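# Hang kitchen roll level on the under-cabinet holder

## Task

Put the kitchen roll onto the holder mounted beneath the cabinet so that it sits level and both of the holder's pegs are clicked all the way into the roll. The roll must hang freely on those pegs and touch nothing else: not the holder's base plate, not the cabinet, not any other object. Then open the grippers and move the arms away. The goal only counts if the roll stays in place with no help from the robot.

## Robot and tools

Robot: two 6-joint arms, left_arm and right_arm, each with a parallel gripper. In the shared scene frame the origin lies on the table top midway between the arms, +z is up, +x reaches out over the table, and left_arm sits on the +y side. The arm names do not refer to image sides. Base (root link) poses: left_arm at (-0.005, +0.321, 0) m with quat_wxyz (+1.000, 0, 0, -0.017); right_arm at (+0.029, -0.288, 0) m with quat_wxyz (+0.996, 0, 0, +0.088). Fingers point along the gripper's +z and close along its y axis. The reported hand point sits between the pads, roughly 1 cm back from the tips, and may be off somewhat, more so when the arm is stretched out.

execute_actions takes {"actions": [...], "pictures": bool}. The list holds zero or one item. An empty list changes nothing and returns the state with pictures. An action item is {"rows": [[14 numbers], ...], "steps": n} with 1 to 15 rows and n from 9 to 15 (15 if omitted); each control step is 1/30 s, row k drives step k, and the last row repeats to fill the remaining steps. A wait item is {"steps": n} with n up to 300 and no rows; it counts from the previous result and your reply time is included. Pictures arrive only with an empty list or "pictures": true. A refused call moves nothing.

Every row is one flat list of 14 numbers covering both arms, even if only one moves: left_arm waist, shoulder, elbow, wrist pitch, wrist yaw, wrist roll, grip, then the same seven for right_arm. The joint values are absolute target angles in radians, in the same convention as the Joint positions block, not offsets. Stated ranges per arm: waist -2.618 to 3.054, shoulder 0.000 to 3.142, elbow 0.000 to 3.142, wrist pitch -1.571 to 1.571, wrist yaw -1.571 to 1.571, wrist roll -2.094 to 2.094. Real ends may differ by up to 0.036 rad; a target more than 0.036 beyond a stated end (and farther out than the current angle) is refused, and targets past the real end are clipped there, reported as "joint sent to its limit" (possibly about an earlier action). The grip number is an absolute setting from -1 (closed) to +1 (fully open). Pads touch at about -0.94; each mm of object width adds about 0.0208; each gripper reading can be offset by up to 0.02. Sending a value below an object's width reading squeezes it, harder the lower, up to roughly 50-62 N per pad (less on thin parts). Keep resending the closing value to keep holding.

Motion limits: joints move at limited speed. Each step the target is held within a lead of the measured angle: 0.202 rad waist, 0.258 shoulder, 0.238 elbow, 0.573 wrist pitch, 0.522 wrist yaw and roll. If targets would move a gripper more than 70 mm from where it is, all that arm's targets are scaled back. Friction can leave a joint up to about 0.031 rad short, and smaller commanded changes may do nothing.

A result is captured 9 steps before its action ends; those steps then run during your reply. Between calls the arms keep heading toward the last row sent until they settle or a step is HELD; fingers already moving finish moving.

Result lines: a state line "left_arm: … | right_arm: …" gives each gripper's position (m) and quat_wxyz in the scene frame. Joint positions lists each arm's six angles (rad) plus gripper opening in metres (0.093 open to 0.000 closed, about 1 mm error; on a gripped rigid object it settles up to ~12 mm under its width). Joint velocities gives rates. grip_measured is the motor position on the -1..+1 scale. "joint command not followed" means a clearance check changed or blocked joint targets on some steps; HELD marks steps where your row was partly or fully not sent. MOTOR HOT appears from 75 °C; at 90 °C the arm is halted for 10 s, and at 100 °C its motors and gripper let go and the arm drops; both show as OVER-TEMPERATURE FAULT. Avoid holding loads longer than needed.

zoom_image: {"camera": name, "region": [x0, y0, x1, y1]} in pixels of that camera's latest image, top-left origin, at most 504 by 504. Cameras (896x504 each): cam_head_left, cam_head_right, cam_high, cam_low, cam_left_wrist, cam_right_wrist. show_instructions (no arguments) shows the reference pages, here a holder manual image. read_manual with section "licences" returns URDF licence texts. finished_scene {"scene": n} ends the current scene irreversibly and reports success.

Avoid: knocking or placing anything off the table, arms hitting or pressing each other, dropping or slipping the roll, slamming or shoving hard. Occasional tugs on held parts or pushes on loose objects may occur.

Each tool is called after "Emit:" by a JSON object that holds its "fn" and its "kwargs".

Reference images:

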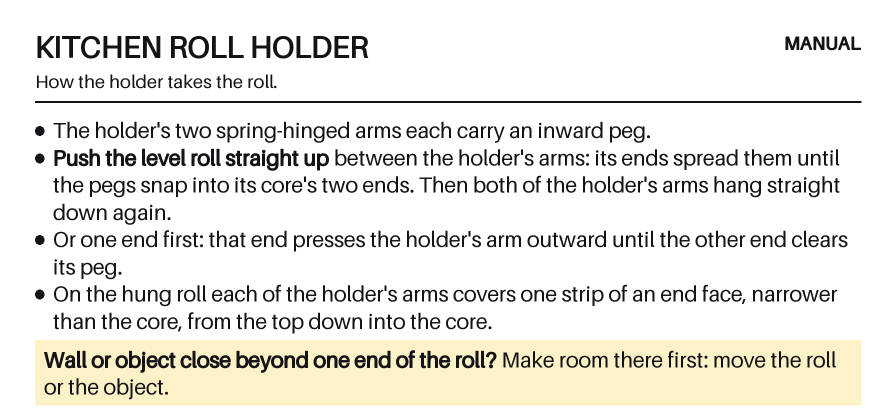

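## Session

Emit:
{"fn": "execute_actions", "kwargs": {"actions": []}}

Scene clock: 0.00 s of 6000.00 s.
left_arm: end_effector_position=(+0.2777, +0.4994, +0.1478) grip_measured=+0.454 end_effector_quat_wxyz=(-0.296, +0.782, -0.534, -0.128) | right_arm: end_effector_position=(+0.3050, -0.6260, +0.2251) grip_measured=-0.935 end_effector_quat_wxyz=(+0.233, +0.411, +0.744, -0.472)
Joint positions: left_arm=[ 0.318  1.491  1.149 -0.889 -0.574 -1.557  0.067] | right_arm=[-0.76   1.629  1.288 -0.431  0.878  0.035  0.   ]
Joint velocities: left_arm=[-0.002 -0.002  0.007 -0.037  0.022 -0.022  0.   ] | right_arm=[ 0.007 -0.007  0.002  0.022 -0.007 -0.007 -0.   ]

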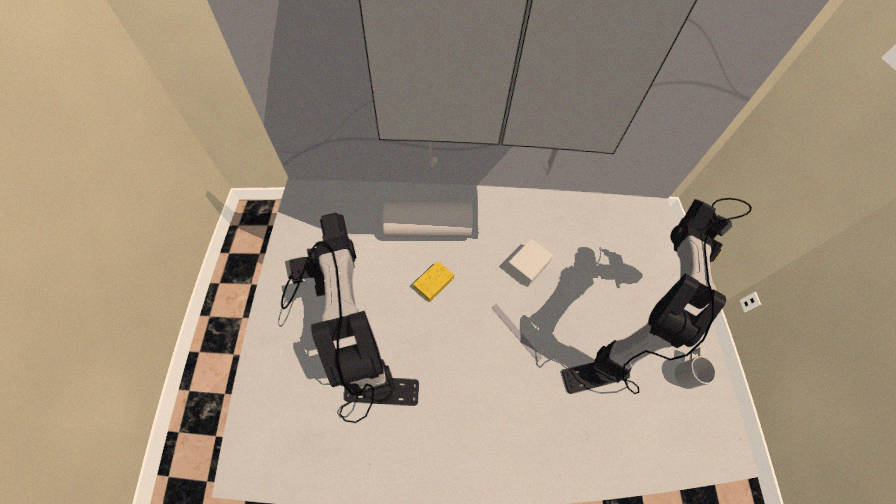

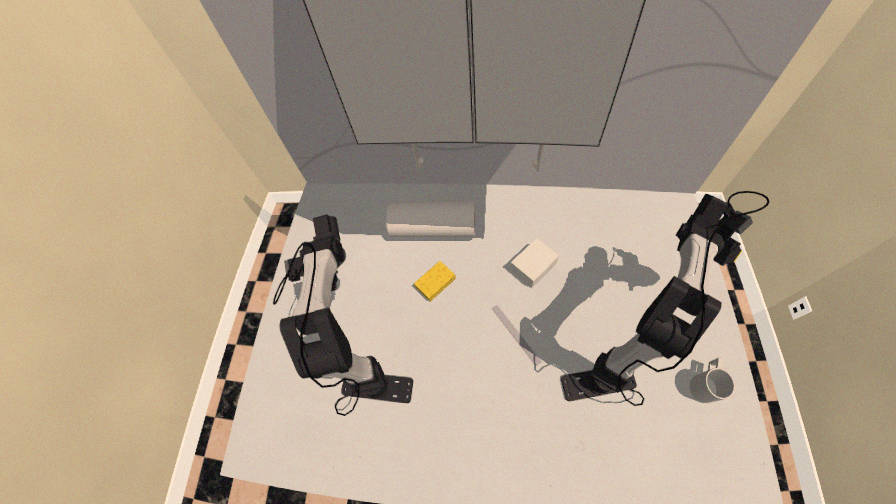

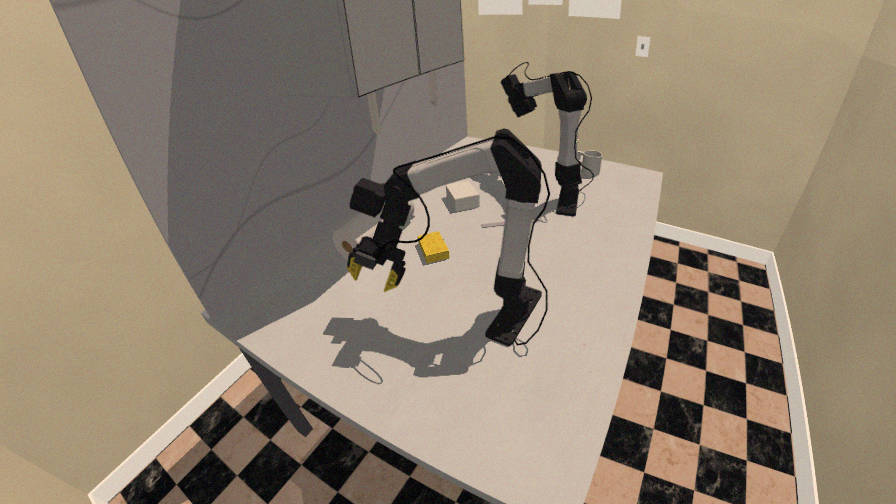

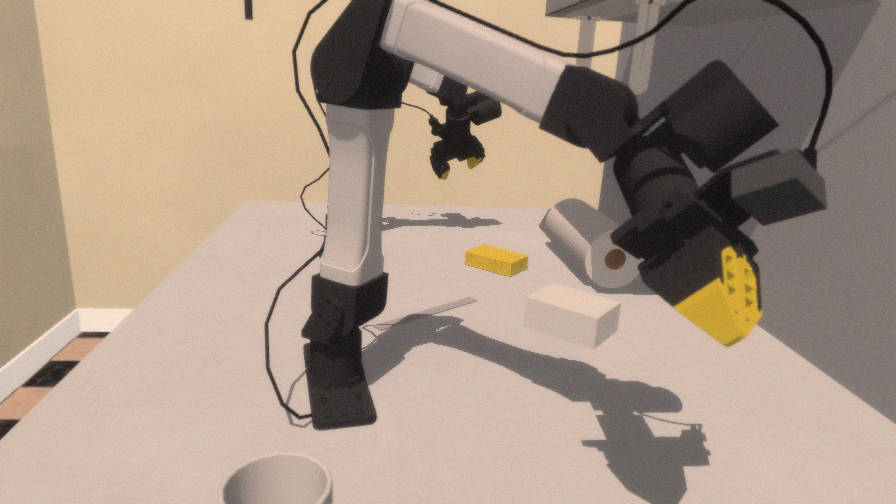

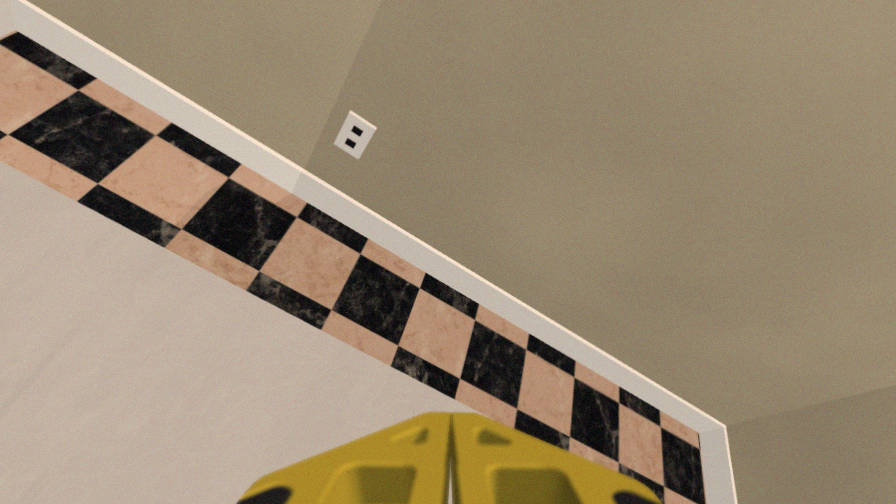

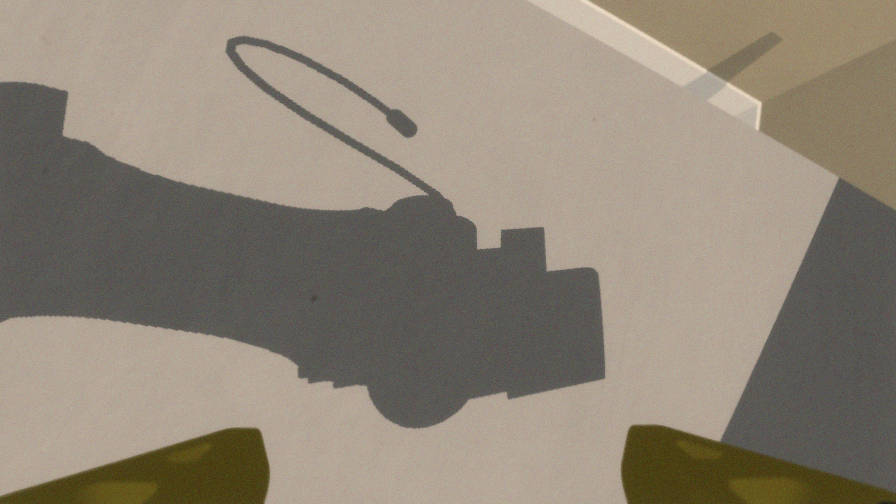

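Emit:
{"fn": "zoom_image", "kwargs": {"camera": "cam_low", "region": [480,0,780,320]}}

Emit:
{"fn": "zoom_image", "kwargs": {"camera": "cam_head_left", "region": [340,120,640,300]}}

Region (480, 0, 780, 320) of cam_low's 896x504 image, scaled by 1.575, with more detail than that image has; it fills the left 472 columns of this view, and the rest is white.

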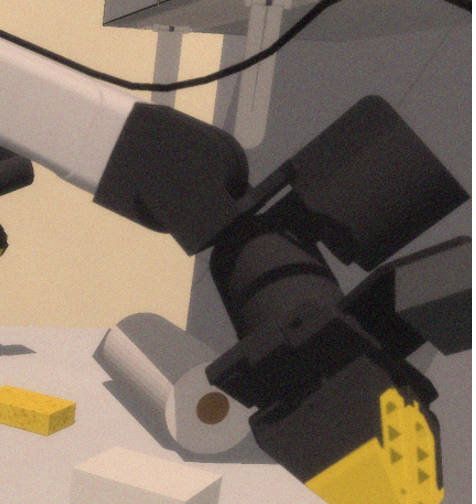

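Region (340, 120, 640, 300) of cam_head_left's 896x504 image, scaled by 1.680, with more detail than that image has; it fills the top 302 rows of this view, and the rest is white.

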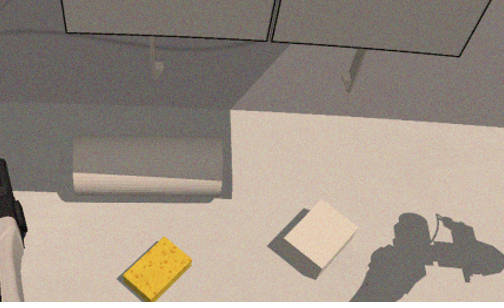

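Emit:
{"fn": "execute_actions", "kwargs": {"actions": [{"rows":[[-0.45,0.3,0.1,0.4,0,0,0.3,0.35,0.3,0.1,0.4,0,0,0.3]]}]}}

Emit:
{"fn": "execute_actions", "kwargs": {"actions": [{"steps":60}], "pictures": true}}

Scene clock: 2.40 s of 6000.00 s.
left_arm: end_effector_position=(+0.3277, +0.3786, +0.1572) grip_measured=+0.303 end_effector_quat_wxyz=(+0.374, -0.567, +0.728, -0.090) | right_arm: end_effector_position=(+0.3799, -0.5372, +0.2515) grip_measured=+0.286 end_effector_quat_wxyz=(+0.455, +0.319, +0.762, -0.333)
Joint positions: left_arm=[ 0.07   1.195  0.838 -0.463 -0.272 -1.178  0.06 ] | right_arm=[-0.577  1.403  1.05  -0.097  0.578  0.024  0.059]
Joint velocities: left_arm=[-1.551 -1.829 -1.707  2.249  1.223  2.029  0.   ] | right_arm=[ 1.126 -1.253 -1.092  1.56  -1.546 -0.066  0.024]
Steps of this call (steps 1 to 66: nothing new was sent; steps 67 to 72: the first 6 steps of this action). Readings (joint positions):
67: left_arm=[0.306 1.467 1.117 -0.829 -0.536 -1.506] | right_arm=[-0.751 1.610 1.262 -0.380 0.839 0.033]
68: left_arm=[0.272 1.423 1.063 -0.754 -0.477 -1.444] | right_arm=[-0.729 1.575 1.216 -0.320 0.787 0.031]
70: left_arm=[0.176 1.316 0.954 -0.616 -0.365 -1.316] | right_arm=[-0.657 1.491 1.128 -0.210 0.683 0.027]
72: the state above

Scene clock: 4.40 s of 6000.00 s.
left_arm: end_effector_position=(+0.2249, +0.2030, +0.2482) grip_measured=+0.302 end_effector_quat_wxyz=(+0.747, +0.147, +0.622, -0.183) | right_arm: end_effector_position=(+0.2541, -0.1609, +0.2503) grip_measured=+0.298 end_effector_quat_wxyz=(+0.746, -0.159, +0.615, +0.198)
Joint positions: left_arm=[-0.446  0.308  0.109  0.382 -0.007 -0.007  0.06 ] | right_arm=[0.343 0.311 0.108 0.396 0.007 0.006 0.059]
Joint velocities: left_arm=[ 0.012 -0.012 -0.002 -0.095 -0.051  0.007 -0.   ] | right_arm=[-0.007 -0.007 -0.017 -0.022  0.007  0.022 -0.001]
Kept back: nothing.
Steps of this call (steps 1 to 9: the last 9 steps of your previous action; steps 10 to 45: the robot went on to your last target; steps 46 to 60: nothing new was sent). Readings (joint positions):
1: left_arm=[0.013 1.129 0.778 -0.382 -0.233 -1.105] | right_arm=[-0.537 1.358 1.011 -0.044 0.525 0.022]
2: left_arm=[-0.045 1.061 0.716 -0.299 -0.199 -1.030] | right_arm=[-0.497 1.311 0.973 0.006 0.470 0.021]
4: left_arm=[-0.167 0.917 0.587 -0.124 -0.141 -0.873] | right_arm=[-0.409 1.210 0.891 0.097 0.369 0.018]
8: left_arm=[-0.416 0.553 0.286 0.193 -0.049 -0.490] | right_arm=[-0.200 0.963 0.693 0.244 0.205 0.014]
60: the state above
All arms were judged still, so your last target was given up. Only a new action makes them travel on or press farther. Fingers that are still opening or closing keep moving.

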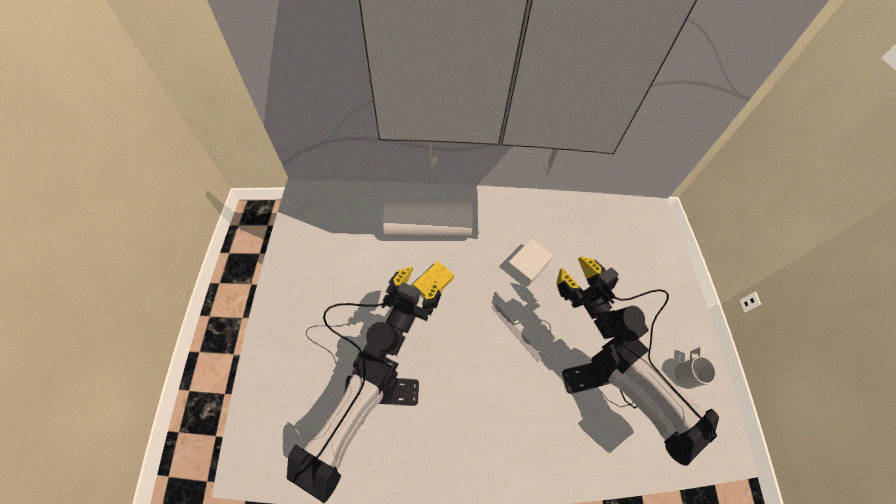

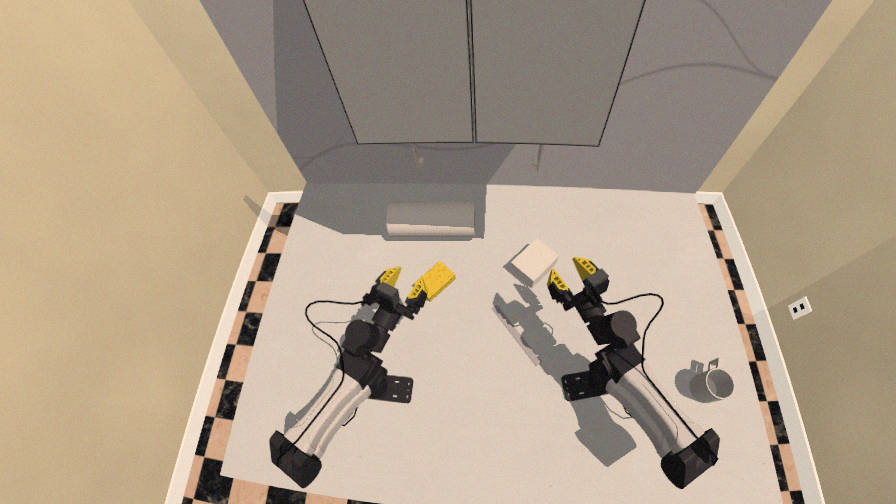

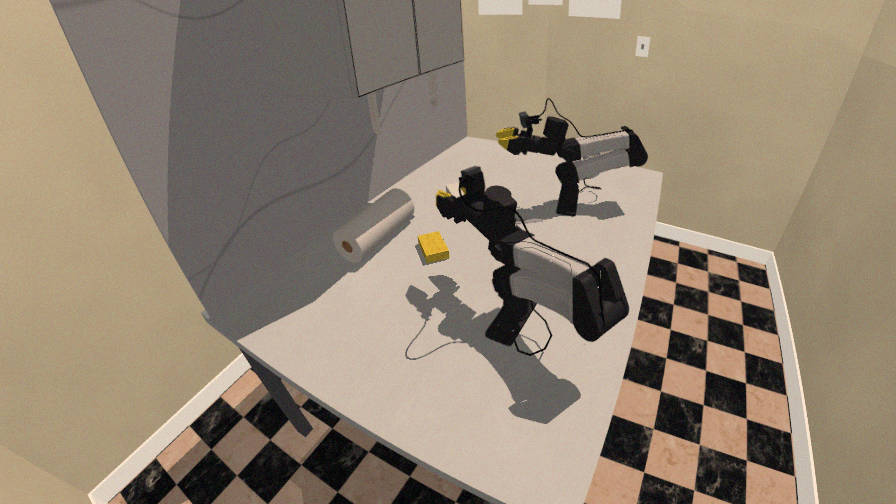

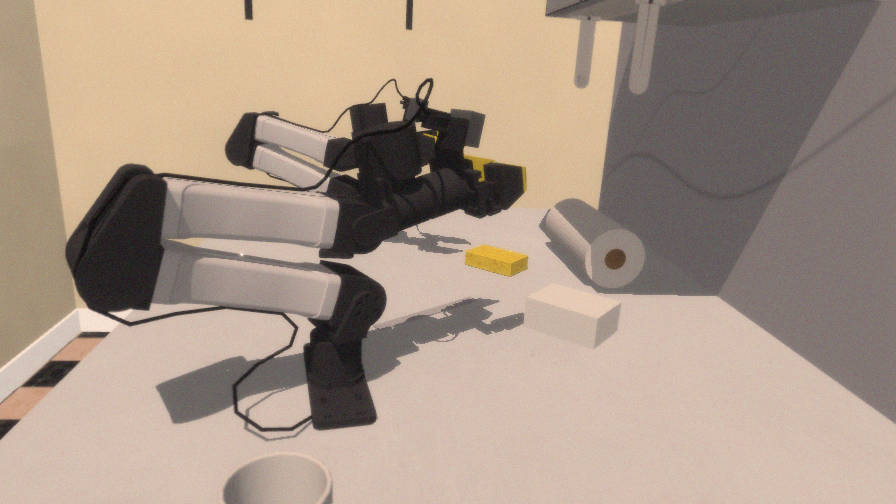

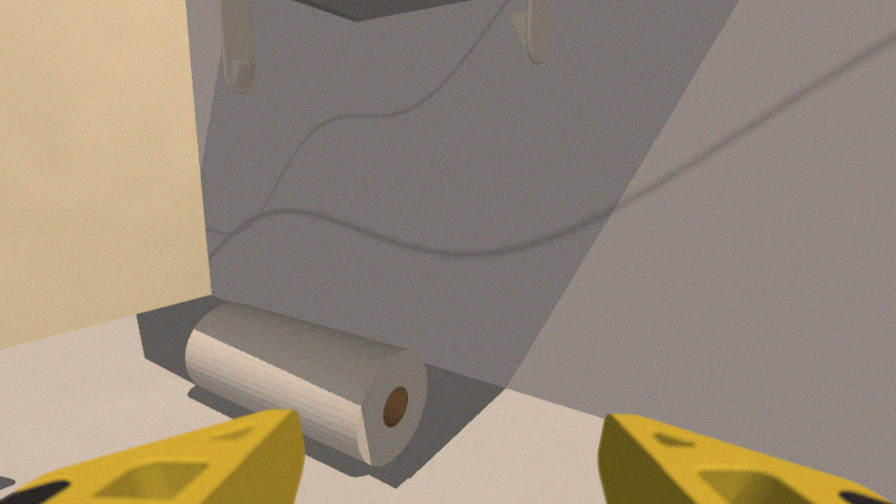

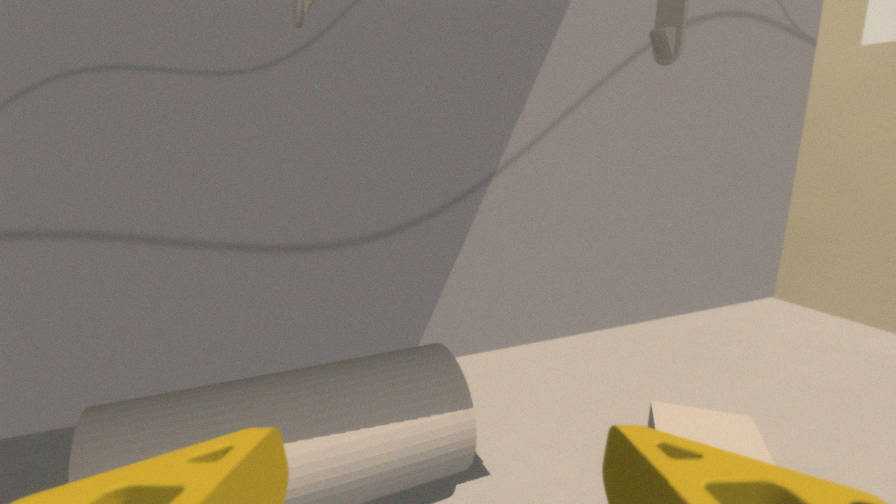

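Emit:
{"fn": "execute_actions", "kwargs": {"actions": [{"rows":[[0.42,1.4,0.9,0.02,1.22,1.57,0.3,-0.3,1.4,0.9,0.12,-1.22,-1.57,0.3]]}]}}

Emit:
{"fn": "execute_actions", "kwargs": {"actions": [{"steps":25}]}}

Emit:
{"fn": "execute_actions", "kwargs": {"actions": [{"rows":[[0.44,2.3,1.637,0.02,1.22,1.57,0.3,-0.32,2.15,1.429,0.12,-1.22,-1.57,0.3]]}]}}

Emit:
{"fn": "execute_actions", "kwargs": {"actions": [{"steps":35}], "pictures": true}}

Scene clock: 10.40 s of 6000.00 s.
left_arm: end_effector_position=(+0.2903, +0.2083, +0.2694) grip_measured=+0.303 end_effector_quat_wxyz=(+0.660, +0.408, +0.628, -0.056) | right_arm: end_effector_position=(+0.3210, -0.1620, +0.2859) grip_measured=+0.298 end_effector_quat_wxyz=(+0.685, -0.423, +0.591, +0.056)
Joint positions: left_arm=[-0.029  0.813  0.556  0.108  0.594  0.575  0.06 ] | right_arm=[-0.069  0.813  0.553  0.193 -0.594 -0.579  0.06 ]
Joint velocities: left_arm=[ 2.098  2.689  2.459 -0.505  2.864  2.762 -0.001] | right_arm=[-2.083  2.606  2.523 -0.315 -2.894 -2.777  0.001]
Steps of this call (steps 1 to 90: nothing new was sent; then 2.80 s passed at rest; steps 91 to 96: the first 6 steps of this action). Readings (joint positions):
91: left_arm=[-0.405 0.345 0.149 0.324 0.080 0.075] | right_arm=[0.304 0.350 0.144 0.352 -0.080 -0.077]
92: left_arm=[-0.331 0.435 0.224 0.252 0.186 0.176] | right_arm=[0.231 0.440 0.217 0.296 -0.186 -0.178]
94: left_arm=[-0.179 0.626 0.387 0.160 0.389 0.375] | right_arm=[0.080 0.629 0.380 0.227 -0.390 -0.379]
96: the state above

Scene clock: 11.23 s of 6000.00 s.
left_arm: end_effector_position=(+0.3675, +0.3051, +0.2396) grip_measured=+0.303 end_effector_quat_wxyz=(+0.640, +0.631, +0.433, +0.071) | right_arm: end_effector_position=(+0.3902, -0.1733, +0.2551) grip_measured=+0.298 end_effector_quat_wxyz=(+0.658, -0.688, +0.306, -0.024)
Joint positions: left_arm=[0.426 1.415 0.893 0.018 1.21  1.556 0.06 ] | right_arm=[-0.297  1.414  0.899  0.123 -1.212 -1.558  0.06 ]
Joint velocities: left_arm=[-0.012 -0.017  0.002  0.037 -0.037  0.022 -0.   ] | right_arm=[ 0.007 -0.002  0.022  0.022 -0.007 -0.11   0.001]
Kept back: nothing.
Steps of this call (steps 1 to 9: the last 9 steps of your previous action; steps 10 to 25: the robot went on to your last target). Readings (joint positions):
1: left_arm=[0.044 0.906 0.643 0.092 0.696 0.674] | right_arm=[-0.142 0.904 0.641 0.183 -0.696 -0.678]
2: left_arm=[0.118 0.999 0.730 0.081 0.799 0.774] | right_arm=[-0.207 0.995 0.730 0.176 -0.795 -0.778]
4: left_arm=[0.259 1.174 0.867 0.089 0.955 0.972] | right_arm=[-0.280 1.166 0.872 0.188 -0.942 -0.976]
8: left_arm=[0.422 1.401 0.906 0.064 1.086 1.308] | right_arm=[-0.297 1.386 0.915 0.166 -1.092 -1.313]
25: the state above

Scene clock: 11.43 s of 6000.00 s.
left_arm: end_effector_position=(+0.4798, +0.3539, +0.2385) grip_measured=+0.303 end_effector_quat_wxyz=(+0.645, +0.633, +0.422, +0.076) | right_arm: end_effector_position=(+0.5074, -0.1931, +0.2570) grip_measured=+0.298 end_effector_quat_wxyz=(+0.663, -0.688, +0.294, -0.037)
Joint positions: left_arm=[0.433 1.881 1.377 0.019 1.228 1.561 0.06 ] | right_arm=[-0.31   1.857  1.361  0.139 -1.226 -1.561  0.06 ]
Joint velocities: left_arm=[ 0.017  2.571  2.611  0.286 -0.081 -0.081  0.001] | right_arm=[-0.085  2.029  1.643  0.403  0.11   0.081  0.   ]
Steps of this call (steps 1 to 6: the first 6 steps of this action). Readings (joint positions):
1: left_arm=[0.426 1.449 0.931 -0.003 1.223 1.558] | right_arm=[-0.298 1.448 0.936 0.108 -1.227 -1.560]
2: left_arm=[0.427 1.524 1.012 -0.004 1.231 1.559] | right_arm=[-0.298 1.521 1.018 0.108 -1.233 -1.560]
4: left_arm=[0.430 1.701 1.195 0.009 1.230 1.560] | right_arm=[-0.305 1.693 1.201 0.119 -1.231 -1.561]
6: the state above

Scene clock: 12.60 s of 6000.00 s.
left_arm: end_effector_position=(+0.5421, +0.3826, +0.1133) grip_measured=+0.303 end_effector_quat_wxyz=(+0.624, +0.611, +0.487, +0.006) | right_arm: end_effector_position=(+0.5416, -0.2002, +0.1338) grip_measured=+0.298 end_effector_quat_wxyz=(+0.629, -0.674, +0.383, +0.055)
Joint positions: left_arm=[0.435 2.312 1.618 0.008 1.213 1.562 0.06 ] | right_arm=[-0.314  2.161  1.42   0.115 -1.216 -1.563  0.06 ]
Joint velocities: left_arm=[-0.012 -0.007 -0.002  0.037 -0.022 -0.022 -0.   ] | right_arm=[ 0.002 -0.027  0.007 -0.022 -0.007 -0.022  0.001]
Kept back: nothing.
Steps of this call (steps 1 to 9: the last 9 steps of your previous action; steps 10 to 35: the robot went on to your last target). Readings (joint positions):
1: left_arm=[0.433 1.971 1.468 0.023 1.227 1.561] | right_arm=[-0.312 1.919 1.399 0.151 -1.222 -1.561]
2: left_arm=[0.434 2.055 1.543 0.034 1.224 1.561] | right_arm=[-0.314 1.971 1.414 0.156 -1.221 -1.561]
4: left_arm=[0.435 2.181 1.607 0.048 1.219 1.561] | right_arm=[-0.314 2.065 1.420 0.154 -1.220 -1.562]
8: left_arm=[0.435 2.333 1.618 0.016 1.211 1.562] | right_arm=[-0.314 2.175 1.420 0.111 -1.214 -1.563]
35: the state above

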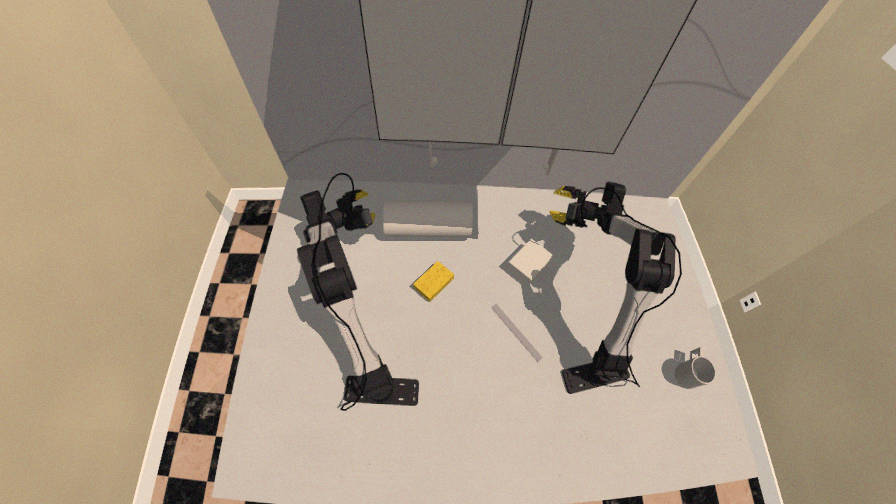

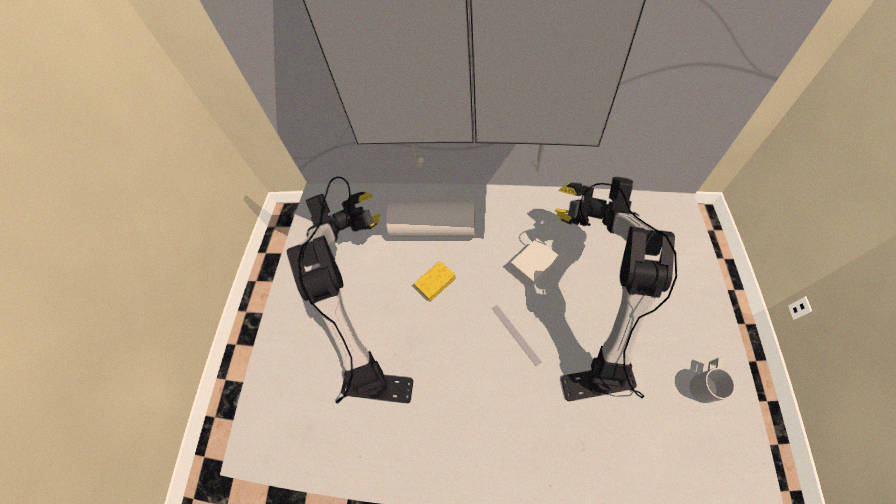

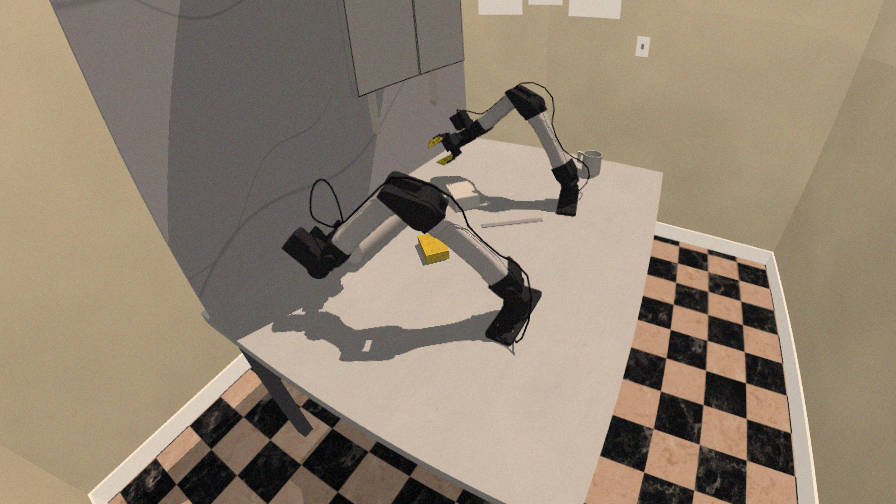

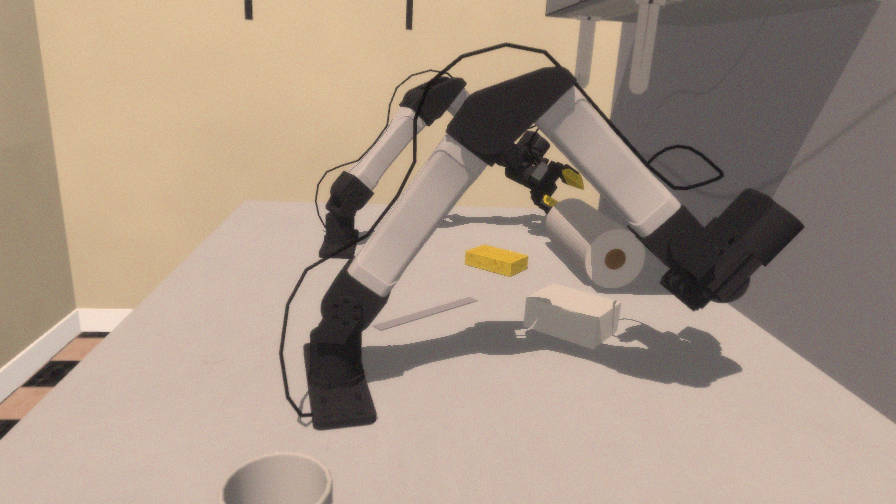

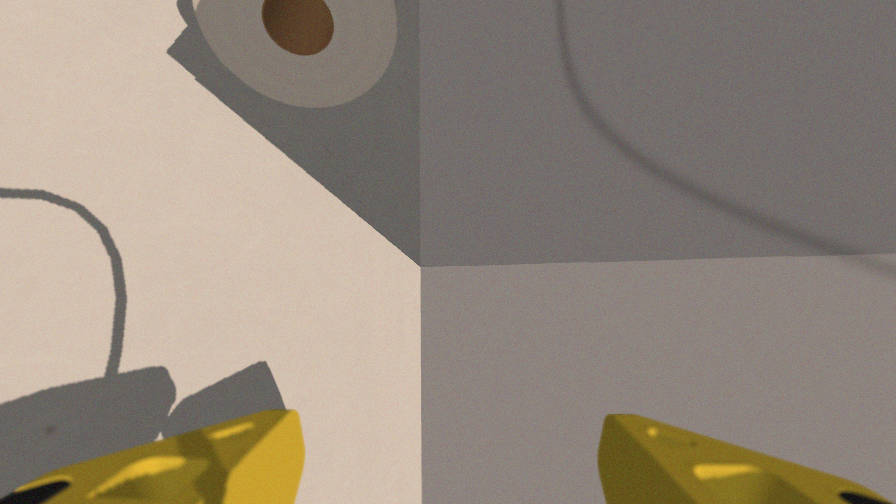

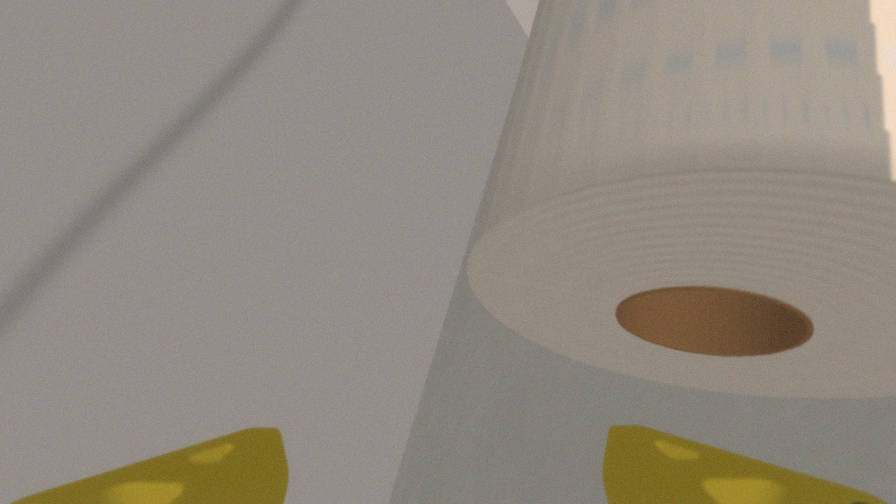

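Emit:
{"fn": "execute_actions", "kwargs": {"actions": [{"rows":[[0.44,2.34,1.637,0.02,1.22,1.57,0.3,-0.32,2.2,1.429,0.12,-1.22,-1.57,0.3],[0.44,2.36,1.637,0.02,1.22,1.57,0.3,-0.32,2.23,1.429,0.12,-1.22,-1.57,0.3],[0.44,2.38,1.637,0.02,1.22,1.57,0.3,-0.32,2.26,1.429,0.12,-1.22,-1.57,0.3],[0.44,2.4,1.637,0.02,1.22,1.57,0.3,-0.32,2.29,1.429,0.12,-1.22,-1.57,0.3],[0.44,2.42,1.637,0.02,1.22,1.57,0.3,-0.32,2.32,1.429,0.12,-1.22,-1.57,0.3]]}]}}

Emit:
{"fn": "execute_actions", "kwargs": {"actions": [{"rows":[[0.42,2.42,1.637,0.02,1.22,1.57,0.3,-0.32,2.32,1.429,0.12,-1.22,-1.57,0.3],[0.405,2.42,1.637,0.02,1.22,1.57,0.3,-0.32,2.32,1.429,0.12,-1.22,-1.57,0.3],[0.39,2.42,1.637,0.02,1.22,1.57,0.3,-0.32,2.32,1.429,0.12,-1.22,-1.57,0.3],[0.375,2.42,1.637,0.02,1.22,1.57,0.3,-0.32,2.32,1.429,0.12,-1.22,-1.57,0.3],[0.36,2.42,1.637,0.02,1.22,1.57,0.3,-0.32,2.32,1.429,0.12,-1.22,-1.57,0.3],[0.35,2.42,1.637,0.02,1.22,1.57,0.3,-0.32,2.32,1.429,0.12,-1.22,-1.57,0.3],[0.34,2.42,1.637,0.02,1.22,1.57,0.3,-0.32,2.32,1.429,0.12,-1.22,-1.57,0.3],[0.33,2.42,1.637,0.02,1.22,1.57,0.3,-0.32,2.32,1.429,0.12,-1.22,-1.57,0.3],[0.32,2.42,1.637,0.02,1.22,1.57,0.3,-0.32,2.32,1.429,0.12,-1.22,-1.57,0.3],[0.31,2.42,1.637,0.02,1.22,1.57,0.3,-0.32,2.32,1.429,0.12,-1.22,-1.57,0.3],[0.3,2.42,1.637,0.02,1.22,1.57,0.3,-0.32,2.32,1.429,0.12,-1.22,-1.57,0.3]]}]}}

Emit:
{"fn": "execute_actions", "kwargs": {"actions": [{"steps":15}], "pictures": true}}

Scene clock: 15.13 s of 6000.00 s.
left_arm: end_effector_position=(+0.5430, +0.3827, +0.0839) grip_measured=+0.303 end_effector_quat_wxyz=(+0.620, +0.605, +0.499, -0.013) | right_arm: end_effector_position=(+0.5439, -0.2002, +0.0958) grip_measured=+0.298 end_effector_quat_wxyz=(+0.620, -0.669, +0.401, +0.080)
Joint positions: left_arm=[0.435 2.377 1.624 0.02  1.217 1.562 0.06 ] | right_arm=[-0.314  2.251  1.426  0.135 -1.222 -1.563  0.06 ]
Joint velocities: left_arm=[-0.007  0.549  0.012  0.066 -0.007  0.007 -0.   ] | right_arm=[ 0.012  0.803 -0.007 -0.051 -0.022 -0.022  0.   ]
Steps of this call (steps 1 to 15: the robot went on to your last target; steps 16 to 70: nothing new was sent; steps 71 to 76: the first 6 steps of this action). Readings (joint positions):
71: left_arm=[0.435 2.314 1.618 0.009 1.214 1.562] | right_arm=[-0.314 2.163 1.420 0.116 -1.217 -1.563]
72: left_arm=[0.435 2.319 1.618 0.012 1.215 1.562] | right_arm=[-0.314 2.169 1.420 0.120 -1.218 -1.563]
74: left_arm=[0.435 2.341 1.621 0.016 1.217 1.562] | right_arm=[-0.314 2.198 1.422 0.129 -1.221 -1.563]
76: the state above

Scene clock: 15.63 s of 6000.00 s.
left_arm: end_effector_position=(+0.5417, +0.3591, +0.0529) grip_measured=+0.303 end_effector_quat_wxyz=(+0.611, +0.607, +0.507, -0.051) | right_arm: end_effector_position=(+0.5396, -0.1997, +0.0571) grip_measured=+0.298 end_effector_quat_wxyz=(+0.605, -0.661, +0.430, +0.113)
Joint positions: left_arm=[0.395 2.436 1.624 0.01  1.217 1.562 0.06 ] | right_arm=[-0.314  2.328  1.426  0.116 -1.22  -1.563  0.06 ]
Joint velocities: left_arm=[-0.437 -0.022 -0.012 -0.007  0.022 -0.051 -0.   ] | right_arm=[ 0.007 -0.012  0.012 -0.037  0.022  0.007  0.001]
Steps of this call (steps 1 to 9: the last 9 steps of your previous action; steps 10 to 15: the first 6 steps of this action). Readings (joint positions):
10: left_arm=[0.435 2.436 1.624 0.010 1.217 1.562] | right_arm=[-0.314 2.328 1.426 0.116 -1.220 -1.563]
11: left_arm=[0.432 2.436 1.624 0.010 1.217 1.562] | right_arm=[-0.314 2.328 1.426 0.116 -1.220 -1.563]
13: left_arm=[0.420 2.436 1.624 0.010 1.217 1.562] | right_arm=[-0.314 2.328 1.426 0.116 -1.220 -1.563]
15: the state above

Scene clock: 16.13 s of 6000.00 s.
left_arm: end_effector_position=(+0.5432, +0.3046, +0.0527) grip_measured=+0.303 end_effector_quat_wxyz=(+0.607, +0.632, +0.476, -0.080) | right_arm: end_effector_position=(+0.5396, -0.1997, +0.0571) grip_measured=+0.298 end_effector_quat_wxyz=(+0.605, -0.661, +0.430, +0.113)
Joint positions: left_arm=[0.295 2.436 1.624 0.011 1.214 1.563 0.06 ] | right_arm=[-0.314  2.328  1.426  0.116 -1.22  -1.563  0.06 ]
Joint velocities: left_arm=[ 0.002 -0.002  0.002  0.051  0.022 -0.037 -0.001] | right_arm=[-0.002 -0.007 -0.007  0.007  0.022  0.022  0.   ]
Kept back: nothing.
Steps of this call (steps 1 to 9: the last 9 steps of your previous action; steps 10 to 15: the robot went on to your last target). Readings (joint positions):
1: left_arm=[0.379 2.436 1.624 0.010 1.217 1.562] | right_arm=[-0.314 2.328 1.426 0.116 -1.220 -1.563]
2: left_arm=[0.364 2.436 1.624 0.011 1.214 1.563] | right_arm=[-0.314 2.328 1.426 0.116 -1.220 -1.563]
4: left_arm=[0.336 2.436 1.624 0.011 1.214 1.563] | right_arm=[-0.314 2.328 1.426 0.116 -1.220 -1.563]
8: left_arm=[0.297 2.436 1.624 0.011 1.214 1.563] | right_arm=[-0.314 2.328 1.426 0.116 -1.220 -1.563]
15: the state above

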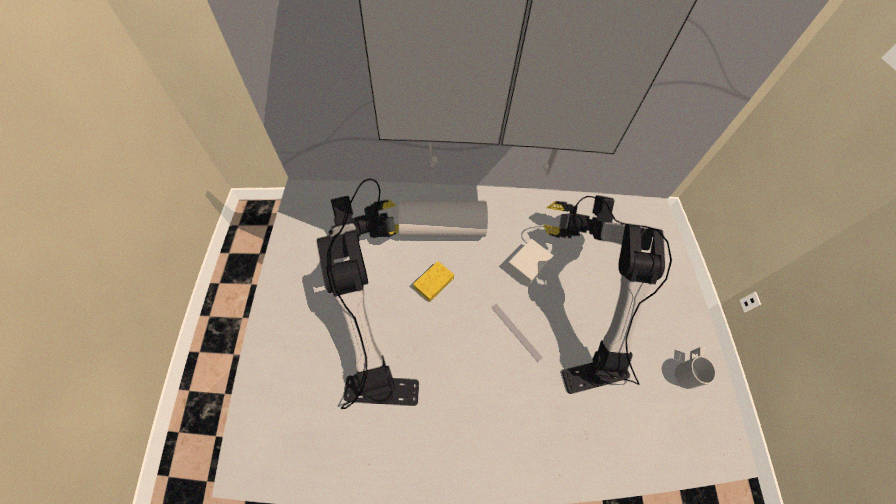

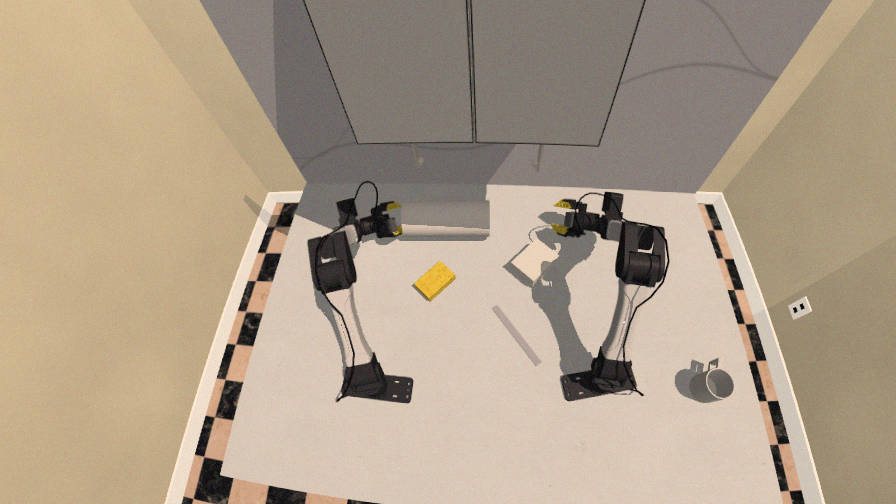

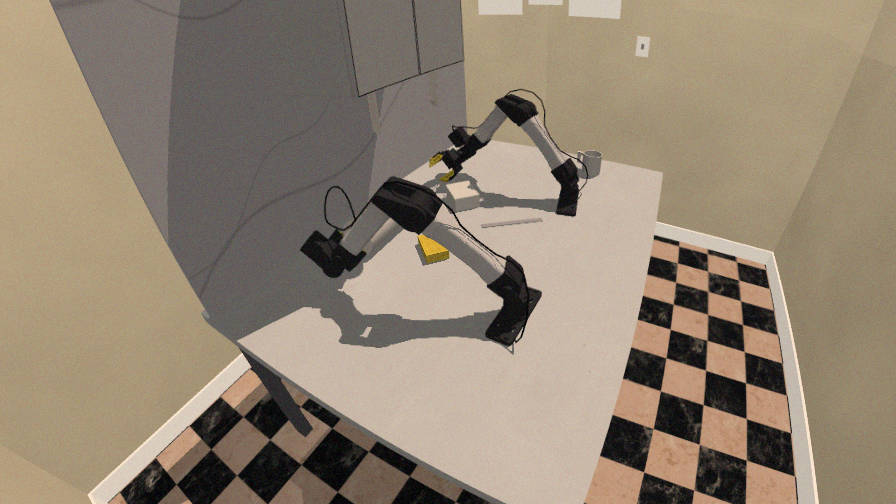

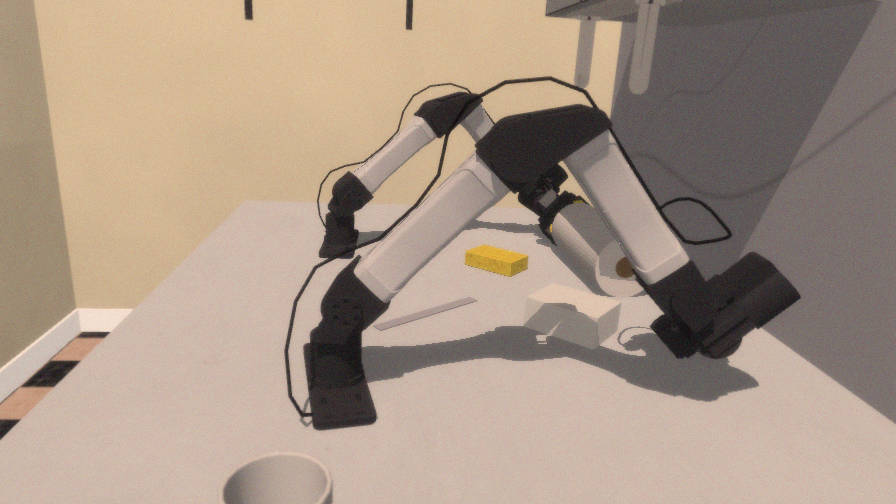

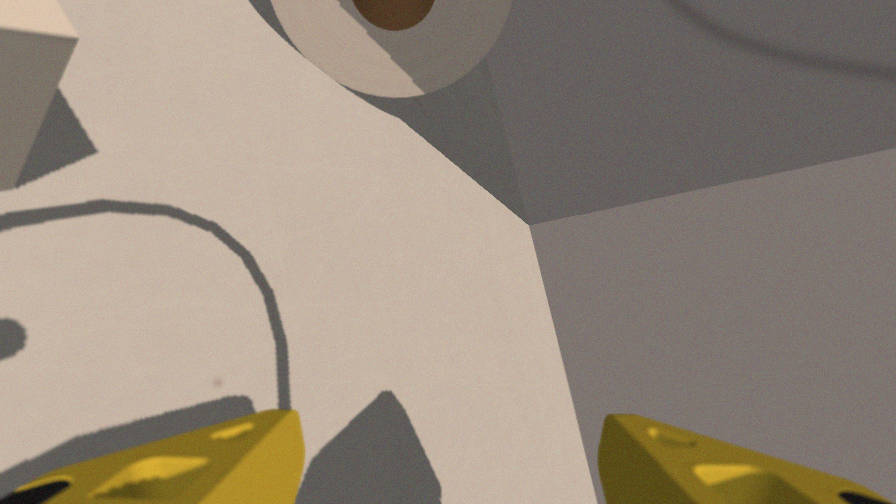

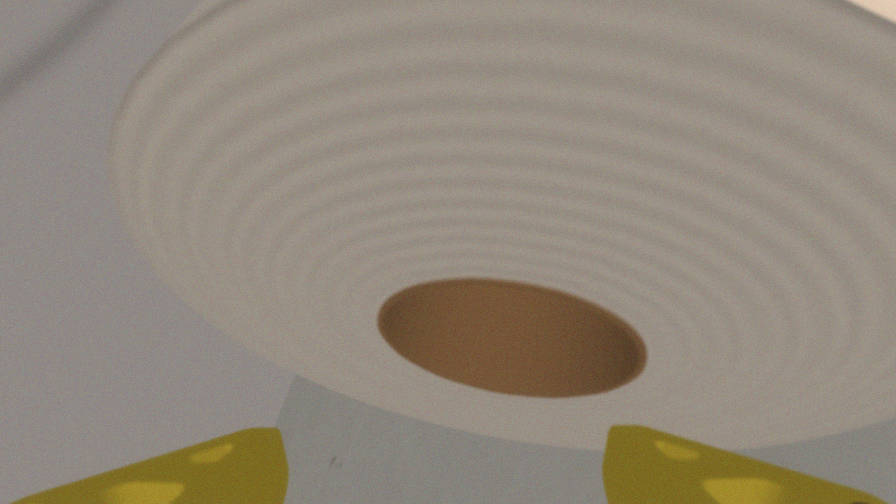

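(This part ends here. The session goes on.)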